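# Carry the tube rack to the desk next door

## Task

Bring the tube rack from the counter in the adjacent room and set it on the desk, standing upright with each tube seated all the way into a hole. The task fails if the rack or any tube touches the floor, or if the robot tips over or finishes leaning. The rack must stay put without the robot supporting it, so release it and move the robot away at the end. The connecting door swings shut on its own; a magnetic catch on the wall can keep it open.

## Robot and tools

ROBOT. A Hello Robot Stretch 3 with one arm: a two-wheel base (0.33 m long, 0.34 m wide), a lift riding up a mast, and a telescoping arm that reaches out to the robot's right, ending in a wrist (yaw, pitch, roll) and a gripper. The base cannot slide sideways, so moving the gripper forward or back means driving. Spinning in place pivots about the wheel-axle midpoint, 0.05 m behind the front edge. With arm retracted and wrist folded, the wrist pokes up to 0.06 m past the right side and a spin sweeps a 0.28 m radius; an unfolded level gripper reaches beyond that.

CAMERAS. head_camera and nav_camera are on the head, aimed by head_pan_rad and head_tilt_rad; wrist_camera rides on the gripper. Every successful execute_actions result returns one picture per camera, taken at the call's end. An empty actions list just shows the current state.

FRAMES. Base frame: origin on the floor between the drive wheels, x forward, y left, z up. hand_pose is in this frame, at the point where closed fingertips meet; with wrist joints at zero its x points up, y back toward the mast, z rearward. Odometry frame is the base frame at scene start; heading is positive leftward, -3.142 to 3.142, from wheel counts (slip counts as travel).

execute_actions takes "actions", a list run in order. Each action is {"robot": command, "steps": n, "until": ...}; steps is 1 to 450 at 30 per second (default 1); {"steps": n} alone waits. A command may hold:
- "base": exactly one of {"translate_m": d} (metres, an offset from wherever the base is when the command begins, forward positive, |d| up to 1) or {"rotate_rad": d} (radians, an offset, counter-clockwise/left positive, |d| up to 3.2).
- "joints": absolute targets by name; unnamed joints keep their goals. Ranges: lift_m 0 to 1.1 (arm height); arm_m 0 to 0.52 (extension); wrist_yaw_rad -1.345 to 4.42 (0 along the arm, positive toward the front, 3.0 folded over the base); wrist_pitch_rad -1.57 to 0.451 (0 level, negative tips fingers down); wrist_roll_rad -2.911 to 2.911 (0 fingers side by side); gripper_m -0.089 to 0.179 (wider when larger; actual fingertip gap is 0.007 less near closed, 0.025 less fully open, zero below 0.007); head_pan_rad -3.953 to 1.73 (0 forward, positive left, -1.57 along the arm); head_tilt_rad -1.53 to 0.419 (negative down).
- "contact_limits": {"arm_m": e}, effort percent 1 to 100 at which that arm motion halts; smaller is softer, too small halts instantly; it lasts until arm_m's next command.
Instead of one command, "robot" can be a list of up to 8 run in sequence, including {"pause_s": s} (max 15). {"robot": {"stop": true}} brakes everything and clears the queue. Base and joint motions start together and keep going across actions. Any new command acts immediately and throws away the remainder of an older queue. One invalid value rejects the whole call.

"until" ends an action early. {"robot": {"status": "ended"}} fires once nothing reads moving and no queue runs (or instantly if the command was refused). Other fields take [op, value] with =, !=, <, <=, >, >=, compared at printed precision (three decimals; four for translate_m and rotate_rad); statuses take a word or ["!=", "moving"]. Avoid "=" on readings. {"any": {"status": "ended"}} fires when any single motion or the queue finishes.

SPEED. Full speed (0.30 m/s, 1.9 rad/s) needs lift_m under 0.30, arm_m under 0.03, wrist_yaw_rad over 2.54; otherwise 0.10 m/s and 0.63 rad/s.

GRIPPER. Grasp by commanding below the object's width (lower squeezes harder); release by going at least 0.02 above where fingertips made contact. Neither the reading nor "done" proves a hold. A stall guard eases force, so things can slip; send a new value to regrip. Pads are round, 0.04 m wide.

SELF-COLLISION. Fold or unfold the wrist only with lift_m 0.32 to 0.95, wrist_pitch_rad -0.4, roll near 0; once folded the lift may drop to 0.25. With yaw below -0.4 keep pitch at -0.5 or lower.

BALANCE. Pushing on something rigid with the gripper above roughly 0.45 m can tip the robot before the contact stop; higher limits and repeated pushes make it worse. Driving while gripping or pushing something fixed, or snagging furniture (especially reversing), can tip it. If base_tilt shows a lean, reverse the last move in small steps, pull the gripper free, and lower lift_m to about 0.2 if still tipped.

RESULTS. base_status shows progress (moved of goal); joint_goals, joint_status, measured_speeds, refusals, queue (idle/running/done/dropped/stopped), queue_left. Statuses: moving, done (within tolerance), off_target (resting away from goal, may still push), contact_stop (lift or arm pressed firmly and went slack), time_out, stopped, not_commanded, torque_fault (a wrist servo shut off for 10 s after heavy load; goals for it are refused; wait with steps). Queues continue after done, and for base or gripper also after off_target; other endings drop the rest. "refused:" and "dropped:" lines count actions and commands from 0; "replaced:" is informational. robot.on_its_own reports goals changed by the robot, slack or disabled joints, tilt of 3 degrees or more, and motors loaded at rest. motor_effort is percent, positive toward higher values, peak in brackets, with fixed bias and noise. lidar_m gives 12 distances in 30-degree sectors counter-clockwise from straight ahead, in a plane 0.17 m up (sees legs, not tabletops or glass). wrist_depth_mm and head_depth_mm are 7x7 median depth grids (head grid sideways).

zoom_image: "camera" (head_camera, nav_camera, wrist_camera) and "region" [x0, y0, x1, y1] in pixels from the top-left, up to 504 by 504.

finished_scene: "scene" is the current scene number (1 or 2); irreversible. Replying without a tool call also ends the run.

CAUTIONS. Loose objects may get brief random shoves. Avoid drops, slams, hard hits and strong pushes. Before finishing, open the gripper, back away, and wait until every motion has ended, since anything still moving is braked and may stop short.

Each tool is called in YAML: its name, and indented under it one key for each argument.

## Session

execute_actions:
  actions: []

Scene clock: 0.00 s.
robot.base_odometry: x=+0.000 y=+0.000 heading=+0.000 (m, m, rad; robot's odometry frame)
robot.turned_by_wheels: +0.000 (rad since the last result)
robot.turned_by_imu: +0.000 (rad since the last result)
robot.base_tilt: forward=+2.5 right=-0.6 (deg)
robot.lidar_m: 0.80 0.98 0.94 0.94 1.16 2.53 2.71 1.37 1.58 1.21 0.87 0.79
robot.head_depth_mm: 728 721 715 707 704 699 692 / 755 747 742 734 728 722 717 / 784 776 767 761 757 750 744 / 815 807 800 795 786 779 769 / 849 837 832 823 815 810 804 / 884 878 872 857 850 844 833 / 925 915 903 897 887 876 870
robot.base_status: not_commanded
robot.joint_positions: lift_m=+0.546 arm_m=-0.003 wrist_yaw_rad=+2.955 wrist_pitch_rad=-0.507 wrist_roll_rad=-0.007 gripper_m=+0.037 head_pan_rad=+0.012 head_tilt_rad=-0.024
robot.joint_goals: lift_m=+0.546 arm_m=-0.003 wrist_yaw_rad=+2.955 wrist_pitch_rad=-0.507 wrist_roll_rad=-0.007 gripper_m=+0.037 head_pan_rad=+0.012 head_tilt_rad=-0.024
robot.joint_status: lift_m=not_commanded arm_m=not_commanded wrist_yaw_rad=not_commanded wrist_pitch_rad=not_commanded wrist_roll_rad=not_commanded gripper_m=not_commanded head_pan_rad=not_commanded head_tilt_rad=not_commanded
robot.measured_speeds: translate_m=+0.000 rotate_rad=+0.000 lift_m=+0.000 arm_m=+0.000 wrist_yaw_rad=+0.000 wrist_pitch_rad=+0.000 wrist_roll_rad=+0.000 head_pan_rad=+0.000 head_tilt_rad=+0.000
robot: refusals=0 queue=idle queue_left=0
robot.motor_effort: left_wheel=+0 right_wheel=+0 lift_m=+26 arm_m=+1 wrist_yaw_rad=+0 wrist_pitch_rad=+10 wrist_roll_rad=+0 gripper_m=-1 head_pan_rad=+0 head_tilt_rad=+1 (%)
robot.hand_pose: x=+0.0183 y=+0.0665 z=+0.5394 quat_wxyz=(+0.240, +0.695, +0.114, +0.668) (m; robot's base frame)
robot.wrist_depth_mm: - - 958 902 860 835 776 / - - - - 961 910 877 / - - - - - - 948 / - - - - - - - / 885 879 920 888 907 894 894 / 770 741 - 765 789 749 755 / 680 676 652 670 668 670 681
pictures: head_camera (sideways: a quarter turn clockwise sets it upright), nav_camera (sideways: a quarter turn counterclockwise sets it upright), wrist_camera
Images, in order (width x height): head_camera 896x504, nav_camera 672x504, wrist_camera 644x364.

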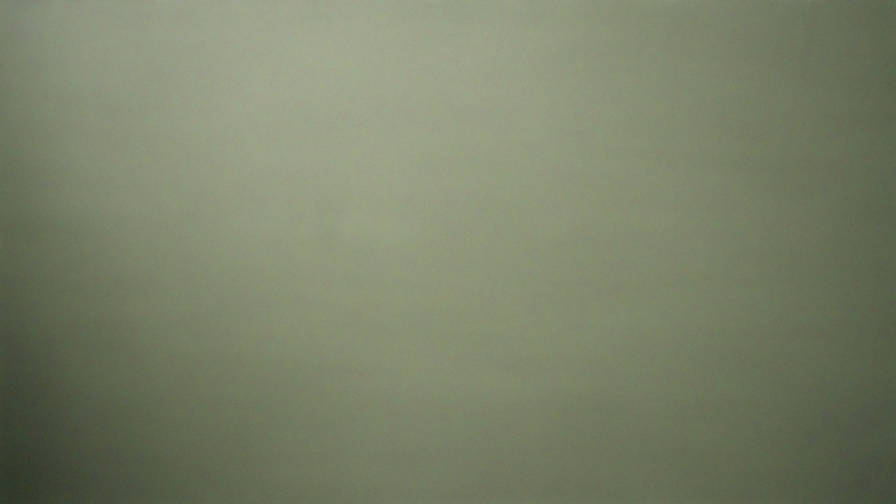

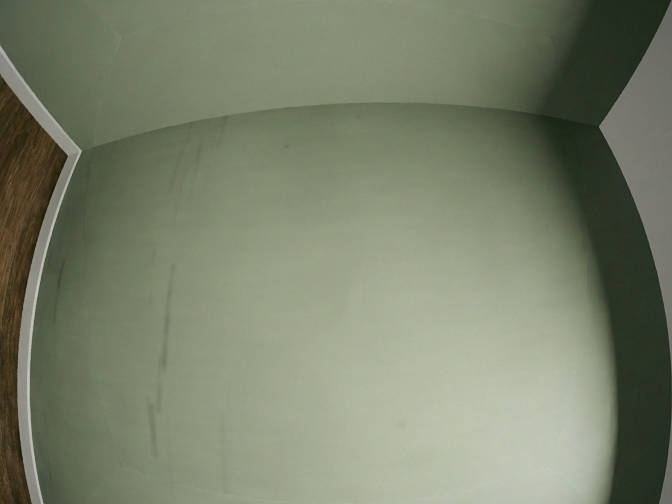

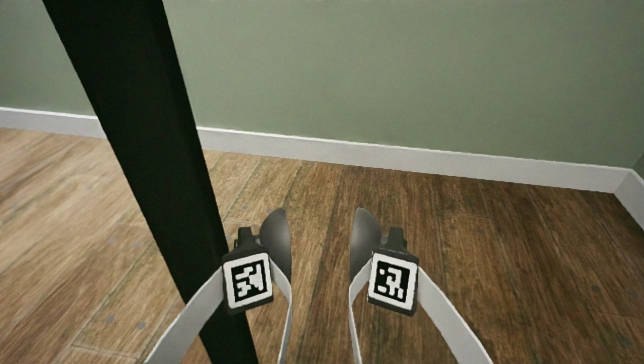

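execute_actions:
  actions:
    - {"robot":{"joints":{"head_pan_rad":-3.0,"head_tilt_rad":-0.5}},"steps":200,"until":{"robot":{"status":"ended"}}}

execute_actions:
  actions:
    - {"robot":{"joints":{"head_pan_rad":-1.6,"head_tilt_rad":-0.5}},"steps":200,"until":{"robot":{"status":"ended"}}}

execute_actions:
  actions:
    - {"robot":{"joints":{"head_pan_rad":1.7,"head_tilt_rad":-0.5}},"steps":200,"until":{"robot":{"status":"ended"}}}

Scene clock: 5.63 s.
robot.base_odometry: x=+0.000 y=+0.000 heading=+0.000 (m, m, rad; robot's odometry frame)
robot.turned_by_wheels: +0.000 (rad since the last result)
robot.turned_by_imu: -0.001 (rad since the last result)
robot.base_tilt: forward=+2.5 right=-0.6 (deg)
robot.lidar_m: 0.80 0.99 0.94 0.94 1.16 2.53 2.71 1.38 1.58 1.21 0.87 0.79
robot.head_depth_mm: 2543 2720 2856 3046 2246 1706 1396 / 2653 2811 3015 3107 2237 1707 1383 / 2811 2999 3190 3211 2188 1698 1370 / 2846 3030 3323 3115 2182 1691 1375 / 2440 2633 2891 2894 2169 1678 1355 / 2128 2289 2426 2584 2143 1667 1355 / 1878 1985 2118 1346 2128 1659 1350
robot.base_status: not_commanded
robot.joint_positions: lift_m=+0.546 arm_m=-0.003 wrist_yaw_rad=+2.955 wrist_pitch_rad=-0.507 wrist_roll_rad=-0.007 gripper_m=+0.037 head_pan_rad=-2.993 head_tilt_rad=-0.494
robot.joint_goals: lift_m=+0.546 arm_m=-0.003 wrist_yaw_rad=+2.955 wrist_pitch_rad=-0.507 wrist_roll_rad=-0.007 gripper_m=+0.037 head_pan_rad=-3.000 head_tilt_rad=-0.500
robot.joint_status: lift_m=not_commanded arm_m=not_commanded wrist_yaw_rad=not_commanded wrist_pitch_rad=not_commanded wrist_roll_rad=not_commanded gripper_m=not_commanded head_pan_rad=done head_tilt_rad=done
robot.measured_speeds: translate_m=+0.000 rotate_rad=+0.000 lift_m=+0.000 arm_m=+0.000 wrist_yaw_rad=+0.000 wrist_pitch_rad=+0.000 wrist_roll_rad=+0.000 head_pan_rad=+0.000 head_tilt_rad=+0.000
robot: refusals=0 queue=done queue_left=0
robot.motor_effort: left_wheel=+0(0) right_wheel=+0(0) lift_m=+26(26) arm_m=+0(0) wrist_yaw_rad=+0(0) wrist_pitch_rad=+9(9) wrist_roll_rad=+0(0) gripper_m=+0(1) head_pan_rad=-3(36) head_tilt_rad=-1(20) (%)
robot.hand_pose: x=+0.0183 y=+0.0665 z=+0.5394 quat_wxyz=(+0.240, +0.695, +0.114, +0.668) (m; robot's base frame)
robot.wrist_depth_mm: - - 936 907 855 826 767 / - - - - 947 888 840 / - - - - - - 930 / - - - - - - - / 896 878 929 914 902 885 880 / 779 764 - 765 786 762 756 / 666 663 648 670 664 679 660
pictures: head_camera (sideways: a quarter turn clockwise sets it upright), nav_camera (sideways: a quarter turn counterclockwise sets it upright), wrist_camera
Images, in order (width x height): head_camera 896x504, nav_camera 672x504, wrist_camera 644x364.

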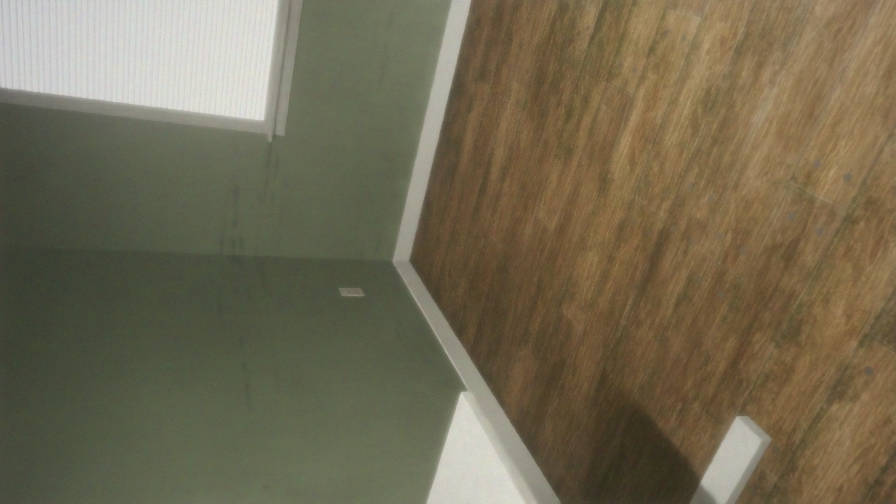

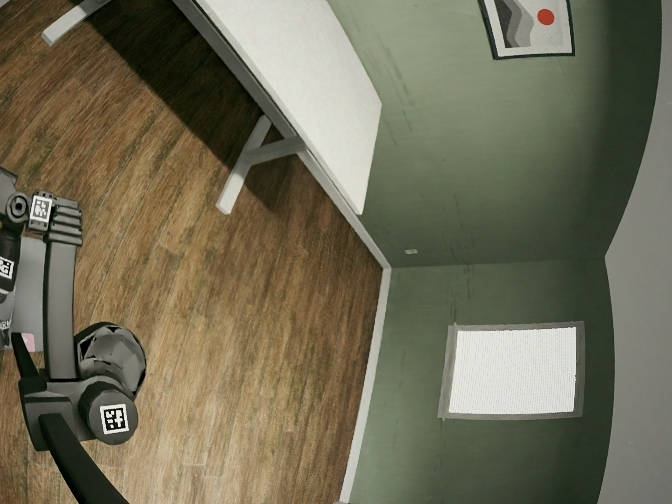

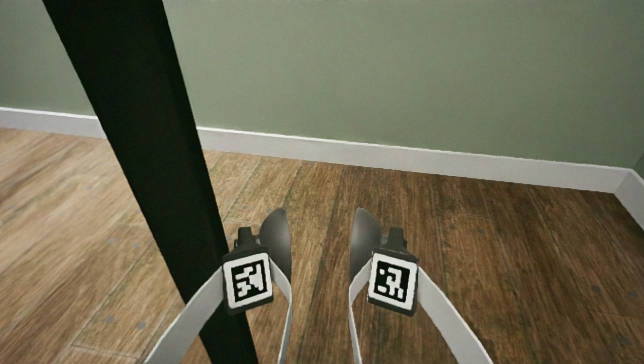

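Scene clock: 6.90 s.
robot.base_odometry: x=+0.000 y=+0.000 heading=+0.000 (m, m, rad; robot's odometry frame)
robot.turned_by_wheels: +0.000 (rad since the last result)
robot.turned_by_imu: +0.000 (rad since the last result)
robot.base_tilt: forward=+2.4 right=-0.5 (deg)
robot.lidar_m: 0.80 0.98 0.94 0.95 1.17 2.53 2.72 1.38 1.58 1.21 0.87 0.79
robot.head_depth_mm: 1286 1374 1482 1430 995 1701 1383 / 1326 1424 1523 1422 1027 1708 1379 / 1370 1467 1590 1395 1071 1688 1374 / 1411 1510 1646 1388 1064 1683 1361 / 1456 1571 1699 1365 1107 1585 1361 / 1373 1472 1566 1584 1677 1660 1354 / 1157 1218 1288 1362 1419 1505 1341
robot.base_status: not_commanded
robot.joint_positions: lift_m=+0.546 arm_m=-0.003 wrist_yaw_rad=+2.955 wrist_pitch_rad=-0.507 wrist_roll_rad=-0.007 gripper_m=+0.037 head_pan_rad=-1.607 head_tilt_rad=-0.494
robot.joint_goals: lift_m=+0.546 arm_m=-0.003 wrist_yaw_rad=+2.955 wrist_pitch_rad=-0.507 wrist_roll_rad=-0.007 gripper_m=+0.037 head_pan_rad=-1.600 head_tilt_rad=-0.500
robot.joint_status: lift_m=not_commanded arm_m=not_commanded wrist_yaw_rad=not_commanded wrist_pitch_rad=not_commanded wrist_roll_rad=not_commanded gripper_m=not_commanded head_pan_rad=done head_tilt_rad=done
robot.measured_speeds: translate_m=+0.000 rotate_rad=+0.000 lift_m=+0.000 arm_m=+0.000 wrist_yaw_rad=+0.000 wrist_pitch_rad=+0.000 wrist_roll_rad=+0.000 head_pan_rad=+0.000 head_tilt_rad=+0.000
robot: refusals=0 queue=done queue_left=0
robot.motor_effort: left_wheel=+0(0) right_wheel=+0(0) lift_m=+26(26) arm_m=+0(0) wrist_yaw_rad=-1(0) wrist_pitch_rad=+9(9) wrist_roll_rad=+0(0) gripper_m=+0(1) head_pan_rad=+3(34) head_tilt_rad=-2(2) (%)
robot.hand_pose: x=+0.0183 y=+0.0665 z=+0.5394 quat_wxyz=(+0.240, +0.695, +0.114, +0.668) (m; robot's base frame)
robot.wrist_depth_mm: - - 951 895 879 824 792 / - - - - 947 880 826 / - - - - - - 932 / - - - - - - - / 892 900 942 904 901 882 897 / 771 774 - 754 777 753 772 / 670 656 644 681 669 671 673
pictures: head_camera (sideways: a quarter turn clockwise sets it upright), nav_camera (sideways: a quarter turn counterclockwise sets it upright), wrist_camera
Images, in order (width x height): head_camera 896x504, nav_camera 672x504, wrist_camera 644x364.

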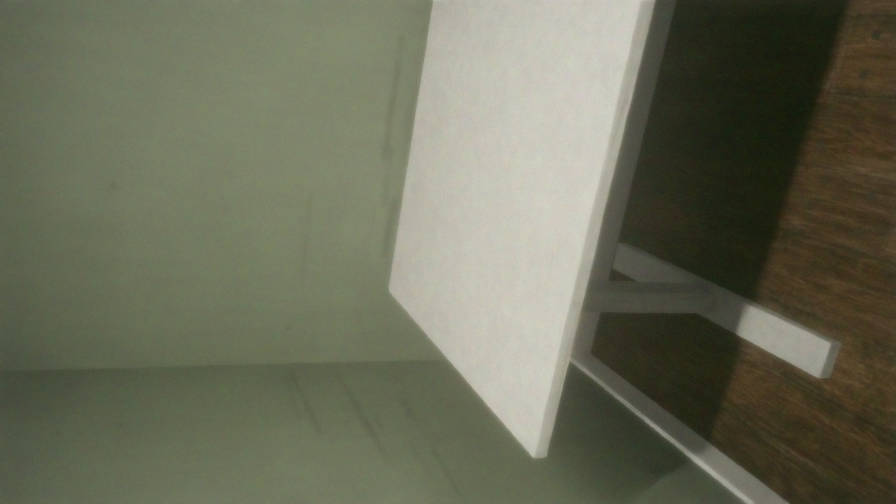

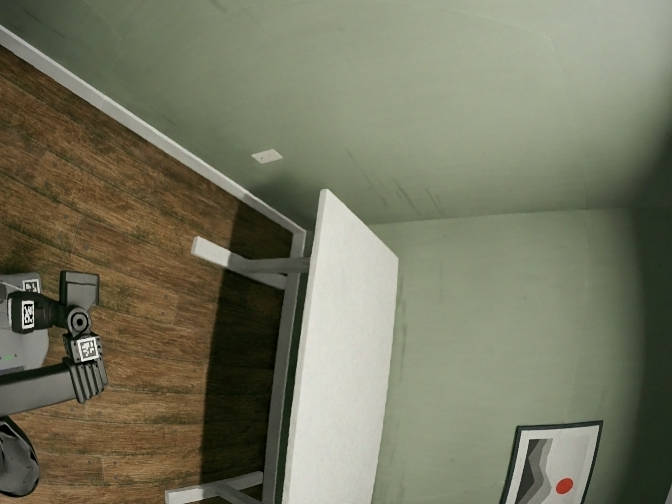

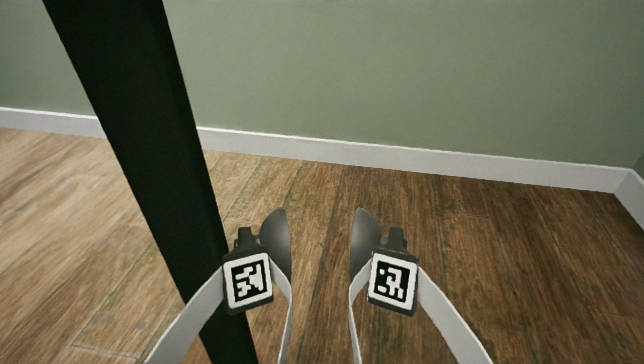

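Scene clock: 9.00 s.
robot.base_odometry: x=+0.000 y=+0.000 heading=+0.000 (m, m, rad; robot's odometry frame)
robot.turned_by_wheels: +0.000 (rad since the last result)
robot.turned_by_imu: -0.001 (rad since the last result)
robot.base_tilt: forward=+2.5 right=-0.5 (deg)
robot.lidar_m: 0.80 0.98 0.94 0.95 1.16 2.53 2.71 1.38 1.58 1.21 0.87 0.79
robot.head_depth_mm: 759 808 861 923 1002 1088 1194 / 794 845 905 974 1057 1159 1273 / 830 885 957 1037 1126 1239 1313 / 868 933 1007 1099 1201 1331 1364 / 912 983 1067 1169 1291 1435 1360 / 960 1041 1137 1249 1392 1529 1354 / 1021 1105 1209 1332 1481 1590 -
robot.base_status: not_commanded
robot.joint_positions: lift_m=+0.546 arm_m=-0.003 wrist_yaw_rad=+2.955 wrist_pitch_rad=-0.507 wrist_roll_rad=-0.007 gripper_m=+0.037 head_pan_rad=+1.693 head_tilt_rad=-0.494
robot.joint_goals: lift_m=+0.546 arm_m=-0.003 wrist_yaw_rad=+2.955 wrist_pitch_rad=-0.507 wrist_roll_rad=-0.007 gripper_m=+0.037 head_pan_rad=+1.700 head_tilt_rad=-0.500
robot.joint_status: lift_m=not_commanded arm_m=not_commanded wrist_yaw_rad=not_commanded wrist_pitch_rad=not_commanded wrist_roll_rad=not_commanded gripper_m=not_commanded head_pan_rad=done head_tilt_rad=done
robot.measured_speeds: translate_m=+0.000 rotate_rad=+0.000 lift_m=+0.000 arm_m=+0.000 wrist_yaw_rad=+0.000 wrist_pitch_rad=+0.000 wrist_roll_rad=+0.000 head_pan_rad=+0.000 head_tilt_rad=+0.000
robot: refusals=0 queue=done queue_left=0
robot.motor_effort: left_wheel=+0(0) right_wheel=+0(0) lift_m=+26(26) arm_m=+0(1) wrist_yaw_rad=+0(1) wrist_pitch_rad=+9(9) wrist_roll_rad=+0(0) gripper_m=+0(0) head_pan_rad=+3(36) head_tilt_rad=-2(2) (%)
robot.hand_pose: x=+0.0183 y=+0.0665 z=+0.5394 quat_wxyz=(+0.240, +0.695, +0.114, +0.668) (m; robot's base frame)
robot.wrist_depth_mm: - - 937 895 851 838 769 / - - - - 939 877 863 / - - - - - - 940 / - - - - - - - / 893 904 907 881 911 887 879 / 772 773 - 759 771 764 764 / 674 668 650 668 671 665 673
pictures: head_camera (sideways: a quarter turn clockwise sets it upright), nav_camera (sideways: a quarter turn counterclockwise sets it upright), wrist_camera
Images, in order (width x height): head_camera 896x504, nav_camera 672x504, wrist_camera 644x364.

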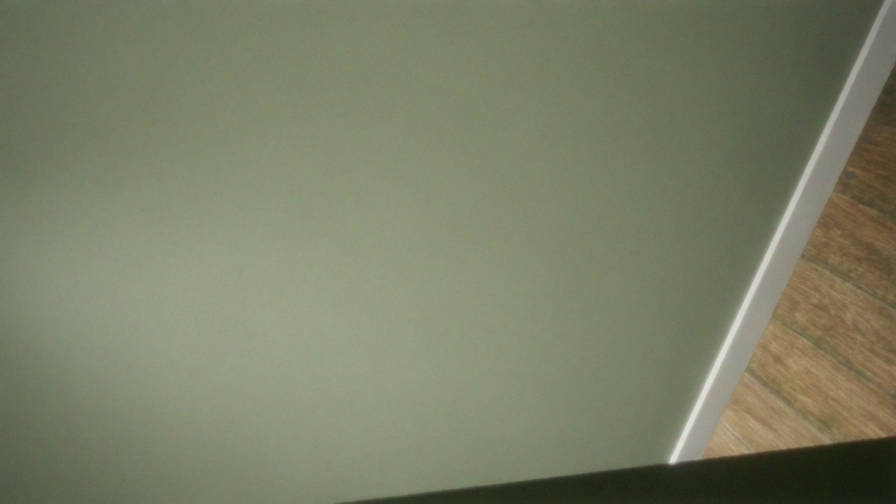

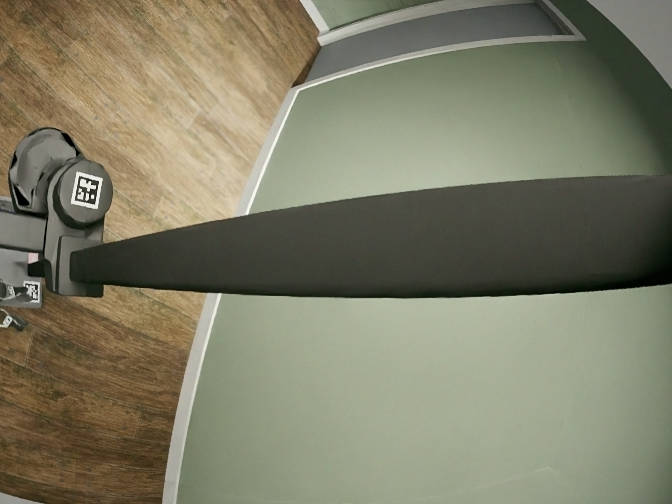

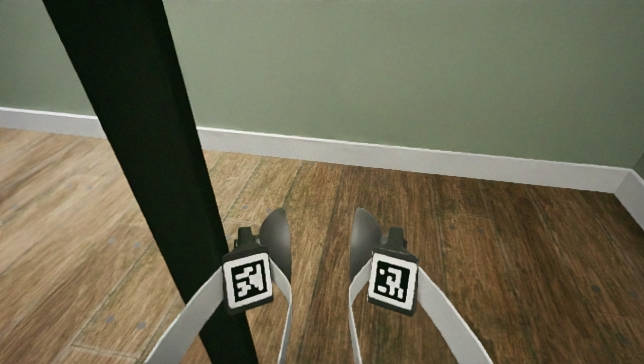

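execute_actions:
  actions:
    - {"robot":[{"joints":{"lift_m":0.25,"wrist_yaw_rad":3.0,"wrist_pitch_rad":-0.4,"head_pan_rad":-0.9,"head_tilt_rad":-0.3}},{"base":{"rotate_rad":2.78}},{"base":{"translate_m":0.9}}],"steps":450,"until":{"robot":{"status":"ended"}}}

Scene clock: 24.43 s.
robot.base_odometry: x=-0.842 y=+0.319 heading=+2.780 (m, m, rad; robot's odometry frame)
robot.turned_by_wheels: +2.780 (rad since the last result)
robot.turned_by_imu: +2.783 (rad since the last result)
robot.base_tilt: forward=+2.3 right=-0.4 (deg)
robot.lidar_m: 2.07 2.15 1.65 1.14 1.65 1.74 1.68 1.33 0.97 0.93 0.97 1.31
robot.head_depth_mm: 822 851 877 913 944 984 1021 / 882 906 940 977 1012 1062 1103 / 936 973 1014 1054 1097 1146 1204 / 1009 1045 1095 1142 1198 1249 1312 / 1091 1138 1190 1246 1311 1387 1436 / 1171 1226 1292 1373 1578 1673 1537 / 1421 1493 1575 1676 1785 1859 1569
robot.base_status: done (translate_m +0.9000 of +0.9000)
robot.joint_positions: lift_m=+0.250 arm_m=-0.003 wrist_yaw_rad=+2.999 wrist_pitch_rad=-0.420 wrist_roll_rad=-0.007 gripper_m=+0.037 head_pan_rad=-0.893 head_tilt_rad=-0.310
robot.joint_goals: lift_m=+0.250 arm_m=-0.003 wrist_yaw_rad=+3.000 wrist_pitch_rad=-0.400 wrist_roll_rad=-0.007 gripper_m=+0.037 head_pan_rad=-0.900 head_tilt_rad=-0.300
robot.joint_status: lift_m=done arm_m=not_commanded wrist_yaw_rad=done wrist_pitch_rad=done wrist_roll_rad=not_commanded gripper_m=not_commanded head_pan_rad=done head_tilt_rad=done
robot.measured_speeds: translate_m=+0.000 rotate_rad=+0.000 lift_m=+0.000 arm_m=+0.000 wrist_yaw_rad=+0.000 wrist_pitch_rad=+0.000 wrist_roll_rad=+0.000 head_pan_rad=+0.000 head_tilt_rad=+0.000
robot: refusals=0 queue=done queue_left=0
robot.motor_effort: left_wheel=-4(13) right_wheel=+2(8) lift_m=+22(27) arm_m=+0(0) wrist_yaw_rad=+2(5) wrist_pitch_rad=+13(15) wrist_roll_rad=+0(0) gripper_m=+0(1) head_pan_rad=-3(35) head_tilt_rad=+3(17) (%)
robot.hand_pose: x=+0.0106 y=+0.0797 z=+0.2624 quat_wxyz=(+0.196, +0.698, +0.099, +0.682) (m; robot's base frame)
robot.wrist_depth_mm: - - - - - - - / - - - - - - - / 934 913 900 910 921 937 936 / 711 694 702 692 685 709 709 / 559 568 - 553 576 565 563 / 469 485 - - 488 465 469 / - - - - 403 401 401
pictures: head_camera (sideways: a quarter turn clockwise sets it upright), nav_camera (sideways: a quarter turn counterclockwise sets it upright), wrist_camera
Images, in order (width x height): head_camera 896x504, nav_camera 672x504, wrist_camera 644x364.

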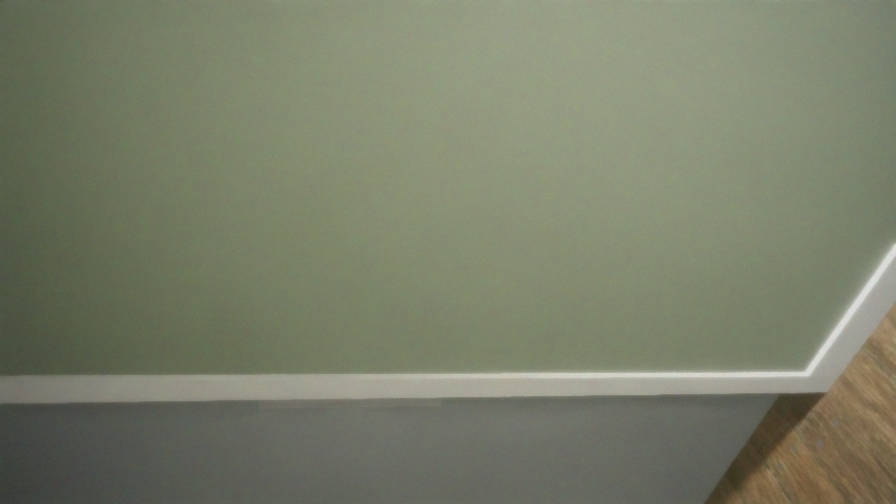

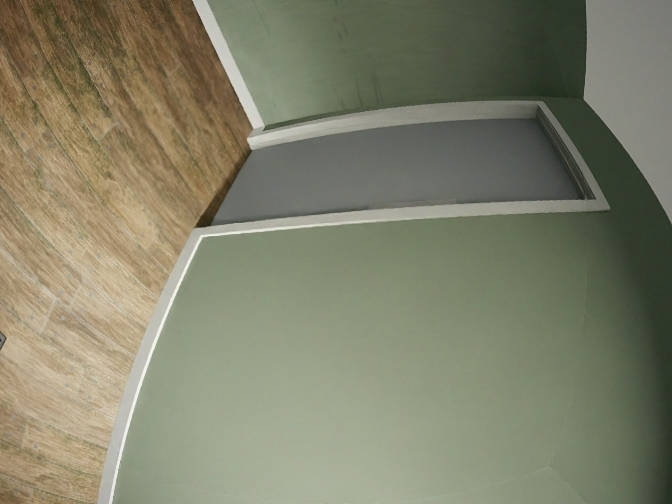

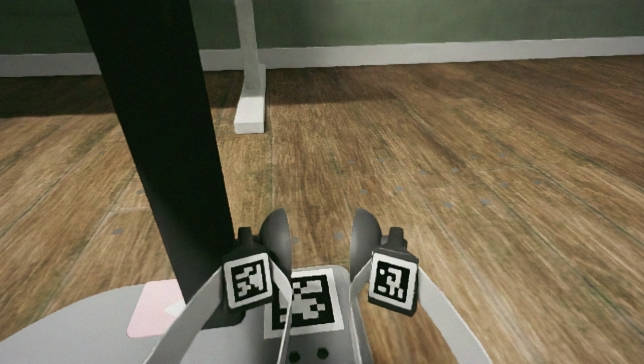

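execute_actions:
  actions:
    - {"robot":[{"base":{"translate_m":1.0},"joints":{"head_pan_rad":-1.2,"head_tilt_rad":-0.4}},{"base":{"translate_m":0.4}},{"base":{"rotate_rad":-1.57},"joints":{"head_pan_rad":0}}],"steps":450,"until":{"robot":{"status":"ended"}}}

Scene clock: 37.60 s.
robot.base_odometry: x=-2.151 y=+0.814 heading=+1.210 (m, m, rad; robot's odometry frame)
robot.turned_by_wheels: -1.570 (rad since the last result)
robot.turned_by_imu: -1.568 (rad since the last result)
robot.base_tilt: forward=+2.5 right=-0.4 (deg)
robot.lidar_m: 1.00 0.97 0.71 0.69 0.72 0.99 1.60 1.66 1.86 3.07 1.30 0.98
robot.head_depth_mm: 834 879 919 939 1000 1081 1187 / 837 892 947 1016 1084 1151 1212 / 834 887 942 1013 1091 1180 1278 / 832 889 940 1012 1084 1180 1275 / 835 880 943 1007 1079 1176 1275 / 828 877 940 1003 1078 1161 1272 / 826 877 938 1000 1076 1157 1268
robot.base_status: done (rotate_rad -1.5699 of -1.5700)
robot.joint_positions: lift_m=+0.250 arm_m=-0.003 wrist_yaw_rad=+2.999 wrist_pitch_rad=-0.420 wrist_roll_rad=-0.007 gripper_m=+0.037 head_pan_rad=-0.007 head_tilt_rad=-0.396
robot.joint_goals: lift_m=+0.250 arm_m=-0.003 wrist_yaw_rad=+3.000 wrist_pitch_rad=-0.400 wrist_roll_rad=-0.007 gripper_m=+0.037 head_pan_rad=+0.000 head_tilt_rad=-0.400
robot.joint_status: lift_m=done arm_m=not_commanded wrist_yaw_rad=done wrist_pitch_rad=done wrist_roll_rad=not_commanded gripper_m=not_commanded head_pan_rad=done head_tilt_rad=done
robot.measured_speeds: translate_m=+0.000 rotate_rad=+0.000 lift_m=+0.000 arm_m=+0.000 wrist_yaw_rad=+0.000 wrist_pitch_rad=+0.000 wrist_roll_rad=+0.000 head_pan_rad=+0.000 head_tilt_rad=+0.000
robot: refusals=0 queue=done queue_left=0
robot.motor_effort: left_wheel=+4(16) right_wheel=-2(7) lift_m=+22(22) arm_m=+0(0) wrist_yaw_rad=+0(0) wrist_pitch_rad=+12(13) wrist_roll_rad=+0(0) gripper_m=+0(0) head_pan_rad=+3(32) head_tilt_rad=-1(11) (%)
robot.hand_pose: x=+0.0106 y=+0.0797 z=+0.2624 quat_wxyz=(+0.196, +0.698, +0.099, +0.682) (m; robot's base frame)
robot.wrist_depth_mm: 603 - 636 656 677 700 729 / 647 - 683 712 731 773 812 / 697 714 737 764 802 807 841 / 698 696 687 694 695 688 708 / 564 566 - 563 583 559 553 / 470 486 - - 477 470 470 / - - - - 404 402 402
pictures: head_camera (sideways: a quarter turn clockwise sets it upright), nav_camera (sideways: a quarter turn counterclockwise sets it upright), wrist_camera
Images, in order (width x height): head_camera 896x504, nav_camera 672x504, wrist_camera 644x364.

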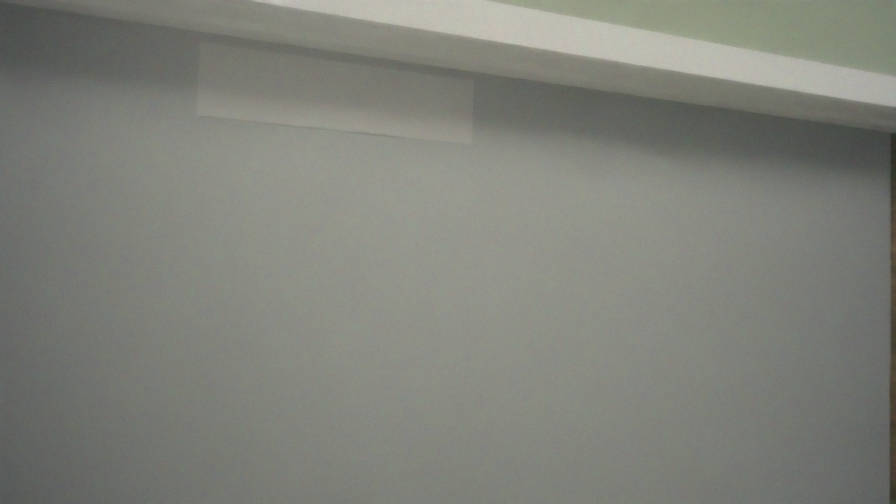

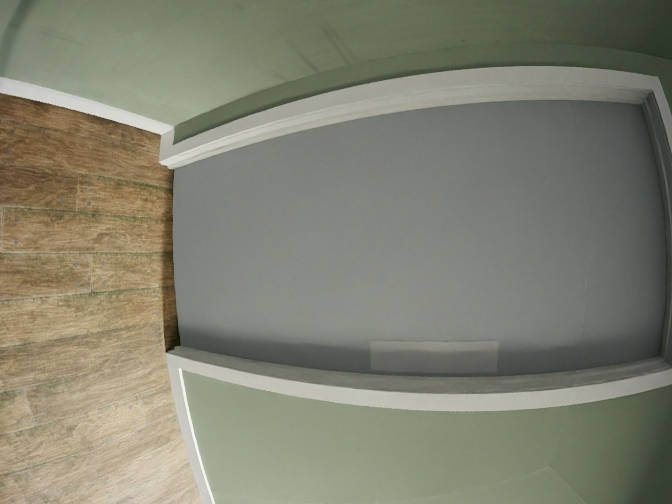

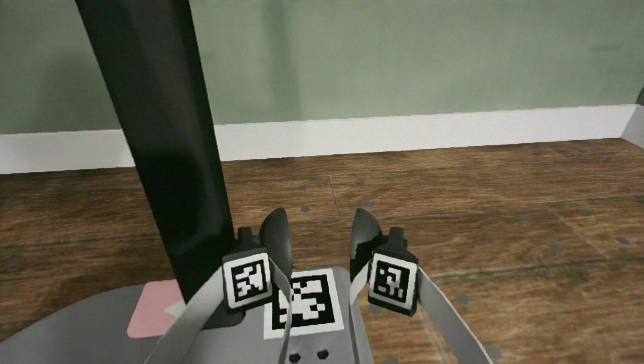

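execute_actions:
  actions:
    - {"robot":[{"base":{"translate_m":0.82}},{"joints":{"lift_m":0.33}},{"base":{"translate_m":0.5}}],"steps":450,"until":{"robot":{"status":"ended"}}}

Scene clock: 53.70 s.
robot.base_odometry: x=-1.685 y=+2.049 heading=+1.211 (m, m, rad; robot's odometry frame)
robot.turned_by_wheels: +0.001 (rad since the last result)
robot.turned_by_imu: -0.044 (rad since the last result)
robot.base_tilt: forward=+2.5 right=-0.4 (deg)
robot.lidar_m: - - 0.15 0.19 0.70 0.94 2.41 2.56 3.22 0.24 0.15 -
robot.head_depth_mm: - - - - - - - / - - - - - - - / - - - - - - - / - - - - - - - / - - - - - - - / - - - - - - - / - - - - - - -
robot.base_status: off_target (translate_m +0.4998 of +0.5000)
robot.joint_positions: lift_m=+0.330 arm_m=-0.003 wrist_yaw_rad=+3.000 wrist_pitch_rad=-0.419 wrist_roll_rad=-0.007 gripper_m=+0.037 head_pan_rad=+0.020 head_tilt_rad=-0.371
robot.joint_goals: lift_m=+0.330 arm_m=-0.003 wrist_yaw_rad=+3.000 wrist_pitch_rad=-0.400 wrist_roll_rad=-0.007 gripper_m=+0.037 head_pan_rad=+0.000 head_tilt_rad=-0.400
robot.joint_status: lift_m=done arm_m=not_commanded wrist_yaw_rad=done wrist_pitch_rad=done wrist_roll_rad=not_commanded gripper_m=not_commanded head_pan_rad=done head_tilt_rad=done
robot.measured_speeds: translate_m=+0.000 rotate_rad=+0.000 lift_m=+0.000 arm_m=+0.000 wrist_yaw_rad=+0.000 wrist_pitch_rad=+0.000 wrist_roll_rad=+0.000 head_pan_rad=+0.000 head_tilt_rad=+0.000
robot: refusals=0 queue=done queue_left=0
robot.on_its_own: left_wheel is at rest, and its effort (+66) is outside its rest range (-18 to +18)
robot.motor_effort: left_wheel=+66(100) right_wheel=+6(46) lift_m=+26(32) arm_m=+0(0) wrist_yaw_rad=+1(4) wrist_pitch_rad=+12(12) wrist_roll_rad=+0(0) gripper_m=+1(1) head_pan_rad=-8(10) head_tilt_rad=-10(10) (%)
robot.hand_pose: x=+0.0104 y=+0.0799 z=+0.3425 quat_wxyz=(+0.195, +0.698, +0.099, +0.682) (m; robot's base frame)
robot.wrist_depth_mm: 596 - 615 358 139 87 63 / 638 - 661 387 144 88 64 / 677 707 731 424 148 90 65 / 721 757 773 468 153 92 66 / 688 683 - 526 145 94 67 / 567 561 - 534 135 96 68 / 485 500 - 356 187 93 69
pictures: head_camera (sideways: a quarter turn clockwise sets it upright), nav_camera (sideways: a quarter turn counterclockwise sets it upright), wrist_camera
Images, in order (width x height): head_camera 896x504, nav_camera 672x504, wrist_camera 644x364.

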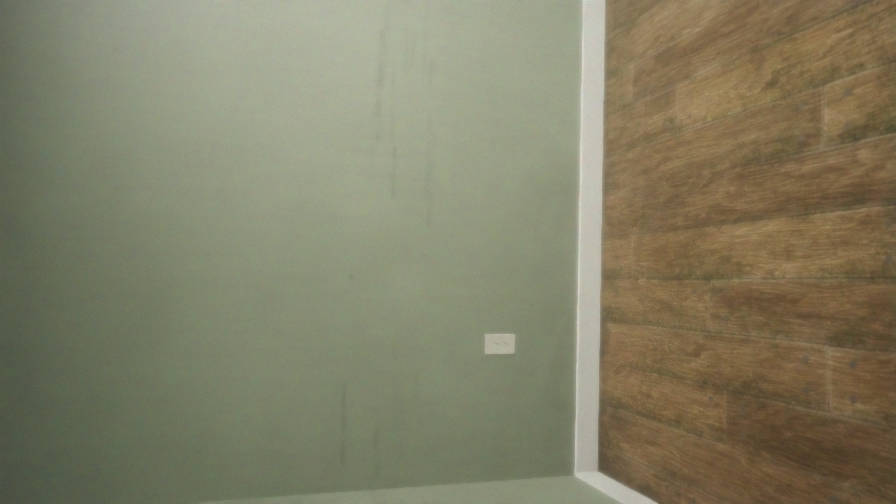

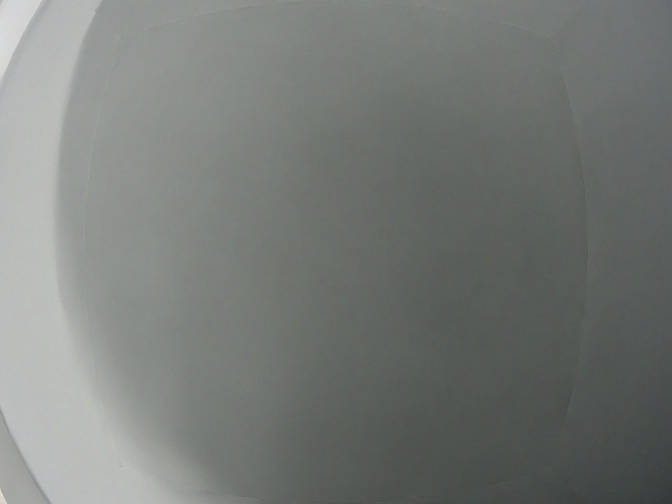

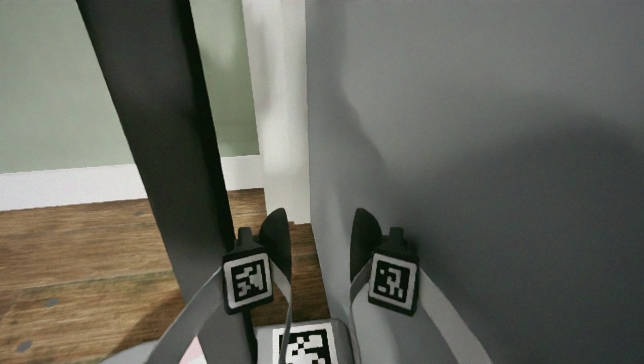

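execute_actions:
  actions:
    - {"robot":[{"base":{"translate_m":-0.15}},{"joints":{"head_tilt_rad":-1.0,"head_pan_rad":0}}],"steps":450,"until":{"robot":{"status":"ended"}}}

Scene clock: 64.57 s.
robot.base_odometry: x=-1.738 y=+1.908 heading=+1.210 (m, m, rad; robot's odometry frame)
robot.turned_by_wheels: -0.001 (rad since the last result)
robot.turned_by_imu: -0.004 (rad since the last result)
robot.base_tilt: forward=+2.3 right=-0.6 (deg)
robot.lidar_m: 0.20 0.21 0.28 0.53 0.70 0.94 2.38 2.43 3.24 0.55 0.30 0.21
robot.head_depth_mm: - - - 292 361 574 919 / - - - 289 359 568 1082 / - - - 288 356 561 1082 / - - - - 353 556 1082 / - - - - 351 548 1062 / - - - - 348 542 1054 / - - - - 346 537 1050
robot.base_status: done (translate_m -0.1500 of -0.1500)
robot.joint_positions: lift_m=+0.330 arm_m=-0.003 wrist_yaw_rad=+3.000 wrist_pitch_rad=-0.419 wrist_roll_rad=-0.007 gripper_m=+0.037 head_pan_rad=+0.007 head_tilt_rad=-0.987
robot.joint_goals: lift_m=+0.330 arm_m=-0.003 wrist_yaw_rad=+3.000 wrist_pitch_rad=-0.400 wrist_roll_rad=-0.007 gripper_m=+0.037 head_pan_rad=+0.000 head_tilt_rad=-1.000
robot.joint_status: lift_m=done arm_m=not_commanded wrist_yaw_rad=done wrist_pitch_rad=done wrist_roll_rad=not_commanded gripper_m=not_commanded head_pan_rad=done head_tilt_rad=done
robot.measured_speeds: translate_m=+0.000 rotate_rad=+0.000 lift_m=+0.000 arm_m=+0.000 wrist_yaw_rad=+0.000 wrist_pitch_rad=+0.000 wrist_roll_rad=+0.000 head_pan_rad=+0.000 head_tilt_rad=+0.000
robot: refusals=0 queue=done queue_left=0
robot.motor_effort: left_wheel=+0(66) right_wheel=+0(6) lift_m=+26(26) arm_m=+0(0) wrist_yaw_rad=-1(0) wrist_pitch_rad=+11(12) wrist_roll_rad=+0(0) gripper_m=+0(0) head_pan_rad=-3(9) head_tilt_rad=-5(28) (%)
robot.hand_pose: x=+0.0104 y=+0.0799 z=+0.3425 quat_wxyz=(+0.195, +0.698, +0.099, +0.682) (m; robot's base frame)
robot.wrist_depth_mm: 583 - 630 632 455 287 209 / 626 - 680 681 473 291 211 / 666 689 746 747 486 295 213 / 715 764 778 763 503 304 217 / 682 679 - 676 477 309 222 / 570 568 - 562 442 315 225 / 489 502 - 514 489 307 227
pictures: head_camera (sideways: a quarter turn clockwise sets it upright), nav_camera (sideways: a quarter turn counterclockwise sets it upright), wrist_camera
Images, in order (width x height): head_camera 896x504, nav_camera 672x504, wrist_camera 644x364.

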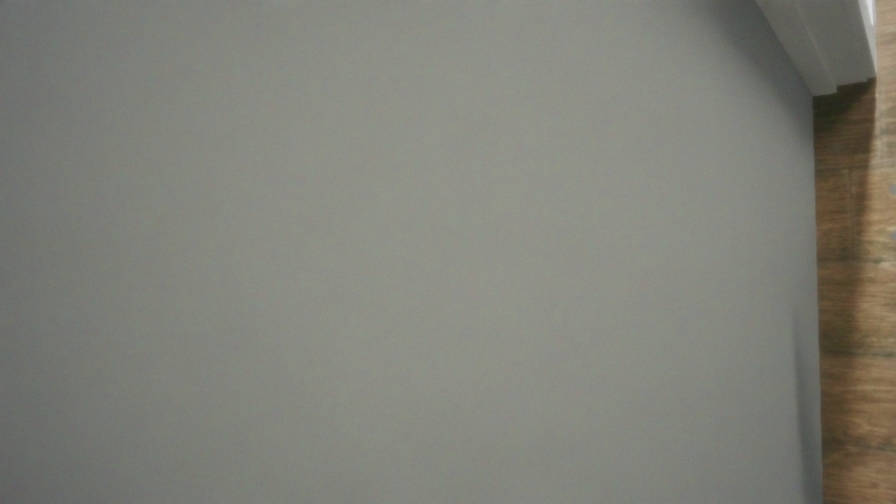

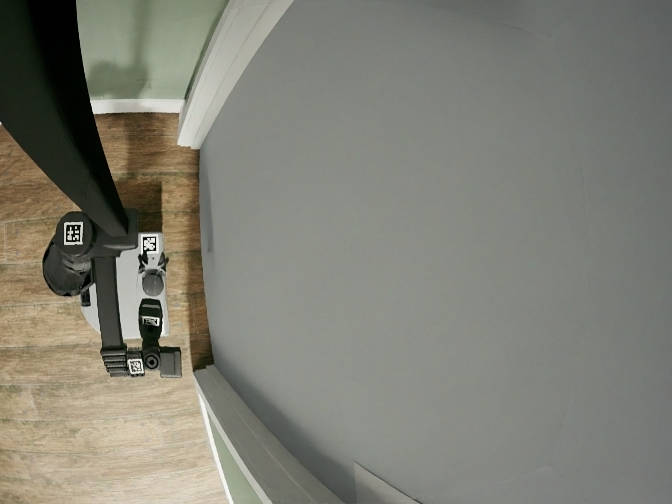

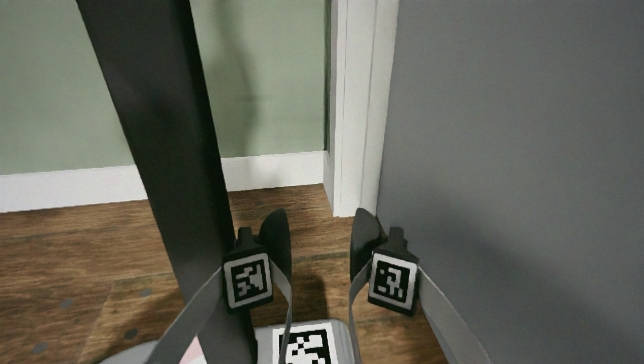

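execute_actions:
  actions:
    - {"robot":[{"base":{"translate_m":-0.1}},{"base":{"rotate_rad":0.25}},{"base":{"translate_m":0.3}}],"steps":450,"until":{"robot":{"status":"ended"}}}

Scene clock: 86.77 s.
robot.base_odometry: x=-1.740 y=+2.113 heading=+1.461 (m, m, rad; robot's odometry frame)
robot.turned_by_wheels: +0.251 (rad since the last result)
robot.turned_by_imu: -0.007 (rad since the last result)
robot.base_tilt: forward=+2.5 right=-0.4 (deg)
robot.lidar_m: - - 0.15 0.19 0.64 0.85 2.15 2.59 3.30 0.25 0.15 -
robot.head_depth_mm: - - - - - - - / - - - - - - - / - - - - - - - / - - - - - - - / - - - - - - - / - - - - - - - / - - - - - - -
robot.base_status: off_target (translate_m +0.2998 of +0.3000)
robot.joint_positions: lift_m=+0.330 arm_m=-0.003 wrist_yaw_rad=+3.002 wrist_pitch_rad=-0.418 wrist_roll_rad=-0.007 gripper_m=+0.037 head_pan_rad=+0.010 head_tilt_rad=-1.015
robot.joint_goals: lift_m=+0.330 arm_m=-0.003 wrist_yaw_rad=+3.000 wrist_pitch_rad=-0.400 wrist_roll_rad=-0.007 gripper_m=+0.037 head_pan_rad=+0.000 head_tilt_rad=-1.000
robot.joint_status: lift_m=done arm_m=not_commanded wrist_yaw_rad=done wrist_pitch_rad=done wrist_roll_rad=not_commanded gripper_m=not_commanded head_pan_rad=done head_tilt_rad=done
robot.measured_speeds: translate_m=+0.000 rotate_rad=+0.000 lift_m=+0.000 arm_m=+0.000 wrist_yaw_rad=+0.000 wrist_pitch_rad=+0.000 wrist_roll_rad=+0.000 head_pan_rad=+0.000 head_tilt_rad=+0.000
robot: refusals=0 queue=done queue_left=0
robot.on_its_own: left_wheel is at rest, and its effort (+71) is outside its rest range (-18 to +18)
robot.motor_effort: left_wheel=+71(73) right_wheel=+6(47) lift_m=+27(27) arm_m=+1(1) wrist_yaw_rad=-1(25) wrist_pitch_rad=+12(12) wrist_roll_rad=+0(0) gripper_m=+0(0) head_pan_rad=-4(4) head_tilt_rad=+5(6) (%)
robot.hand_pose: x=+0.0101 y=+0.0801 z=+0.3426 quat_wxyz=(+0.195, +0.698, +0.099, +0.682) (m; robot's base frame)
robot.wrist_depth_mm: 542 - 554 359 141 88 64 / 581 - 618 384 145 90 65 / 620 648 658 421 150 91 66 / 658 691 732 464 155 93 67 / 667 678 - 518 147 95 68 / 560 568 - 534 137 97 69 / 483 499 - 359 190 95 70
pictures: head_camera (sideways: a quarter turn clockwise sets it upright), nav_camera (sideways: a quarter turn counterclockwise sets it upright), wrist_camera
Images, in order (width x height): head_camera 896x504, nav_camera 672x504, wrist_camera 644x364.

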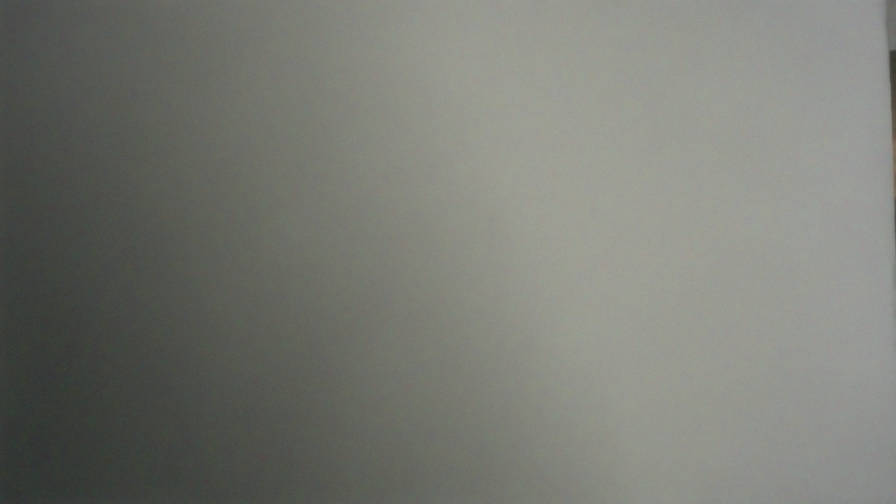

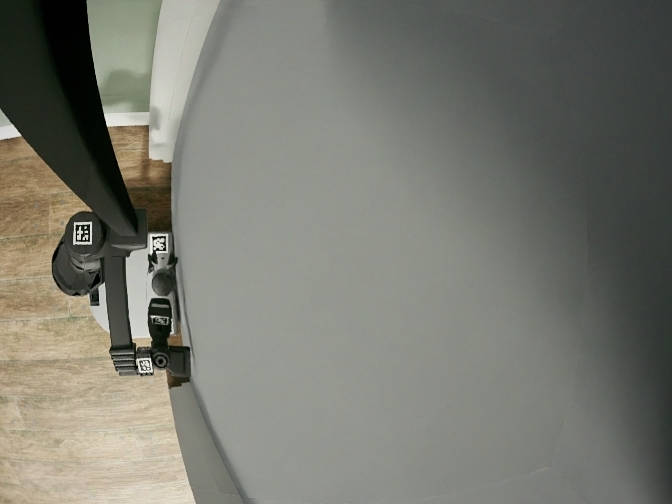

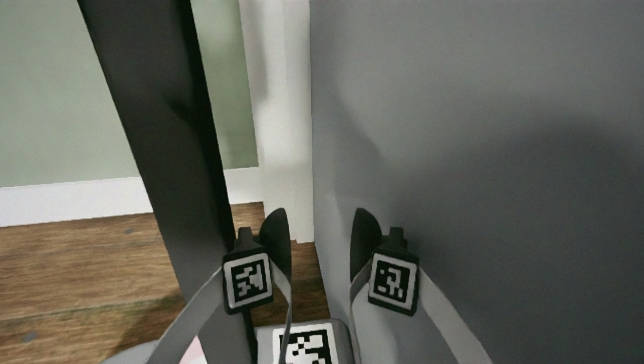

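execute_actions:
  actions:
    - {"robot":[{"base":{"translate_m":-0.38}},{"base":{"rotate_rad":1.57}},{"base":{"translate_m":-0.15},"joints":{"head_pan_rad":-1.57,"head_tilt_rad":-0.8}}],"steps":450,"until":{"robot":{"status":"ended"}}}

Scene clock: 118.03 s.
robot.base_odometry: x=-1.633 y=+1.718 heading=+3.030 (m, m, rad; robot's odometry frame)
robot.turned_by_wheels: +1.569 (rad since the last result)
robot.turned_by_imu: +1.567 (rad since the last result)
robot.base_tilt: forward=+2.6 right=-0.6 (deg)
robot.lidar_m: 0.76 0.78 1.03 2.16 2.21 2.93 1.73 0.54 0.44 0.44 0.45 0.60
robot.head_depth_mm: 354 400 464 553 643 723 1011 / 352 399 462 549 674 841 1023 / 350 397 459 544 669 867 1126 / 348 395 457 540 661 857 1116 / 346 393 453 535 659 846 1111 / 345 391 450 531 649 835 1100 / 343 389 447 529 644 824 1084
robot.base_status: done (translate_m -0.1500 of -0.1500)
robot.joint_positions: lift_m=+0.330 arm_m=-0.003 wrist_yaw_rad=+3.001 wrist_pitch_rad=-0.418 wrist_roll_rad=-0.007 gripper_m=+0.037 head_pan_rad=-1.563 head_tilt_rad=-0.804
robot.joint_goals: lift_m=+0.330 arm_m=-0.003 wrist_yaw_rad=+3.000 wrist_pitch_rad=-0.400 wrist_roll_rad=-0.007 gripper_m=+0.037 head_pan_rad=-1.570 head_tilt_rad=-0.800
robot.joint_status: lift_m=done arm_m=not_commanded wrist_yaw_rad=done wrist_pitch_rad=done wrist_roll_rad=not_commanded gripper_m=not_commanded head_pan_rad=done head_tilt_rad=done
robot.measured_speeds: translate_m=+0.000 rotate_rad=+0.000 lift_m=+0.000 arm_m=+0.000 wrist_yaw_rad=+0.000 wrist_pitch_rad=+0.000 wrist_roll_rad=+0.000 head_pan_rad=+0.000 head_tilt_rad=+0.000
robot: refusals=0 queue=done queue_left=0
robot.motor_effort: left_wheel=-4(70) right_wheel=+3(6) lift_m=+27(27) arm_m=+1(1) wrist_yaw_rad=-2(2) wrist_pitch_rad=+11(11) wrist_roll_rad=+0(0) gripper_m=+0(0) head_pan_rad=-2(34) head_tilt_rad=+1(15) (%)
robot.hand_pose: x=+0.0101 y=+0.0801 z=+0.3426 quat_wxyz=(+0.195, +0.698, +0.099, +0.682) (m; robot's base frame)
robot.wrist_depth_mm: - - - - - - 750 / - - - - - - 738 / - - - - - - 764 / 841 844 854 839 838 837 767 / 673 672 - 674 692 669 682 / 573 567 - 566 585 566 558 / 485 506 - 521 488 484 486
pictures: head_camera (sideways: a quarter turn clockwise sets it upright), nav_camera (sideways: a quarter turn counterclockwise sets it upright), wrist_camera
Images, in order (width x height): head_camera 896x504, nav_camera 672x504, wrist_camera 644x364.

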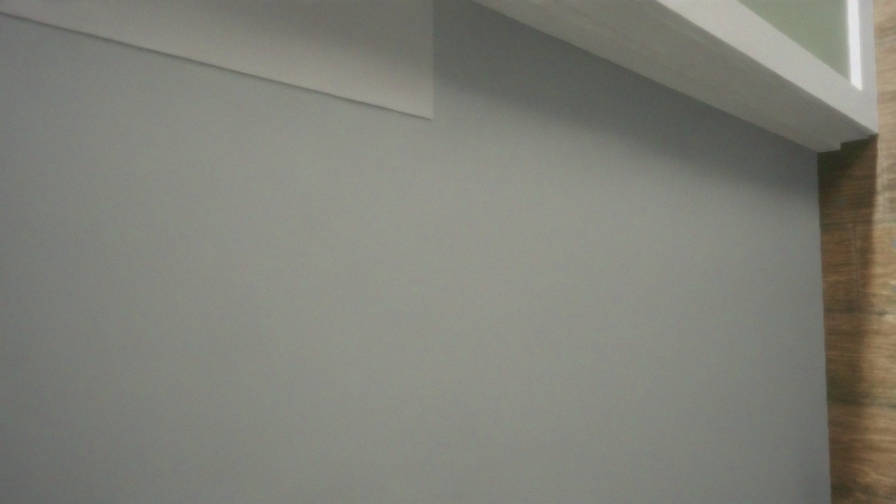

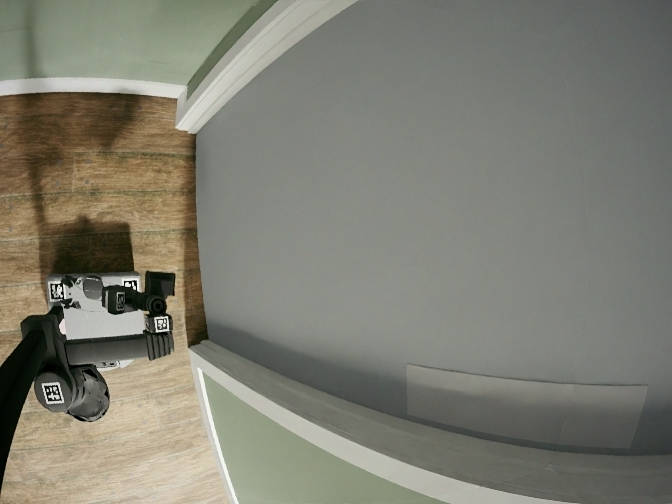

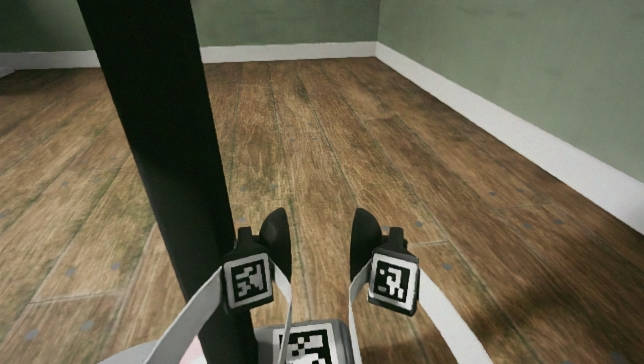

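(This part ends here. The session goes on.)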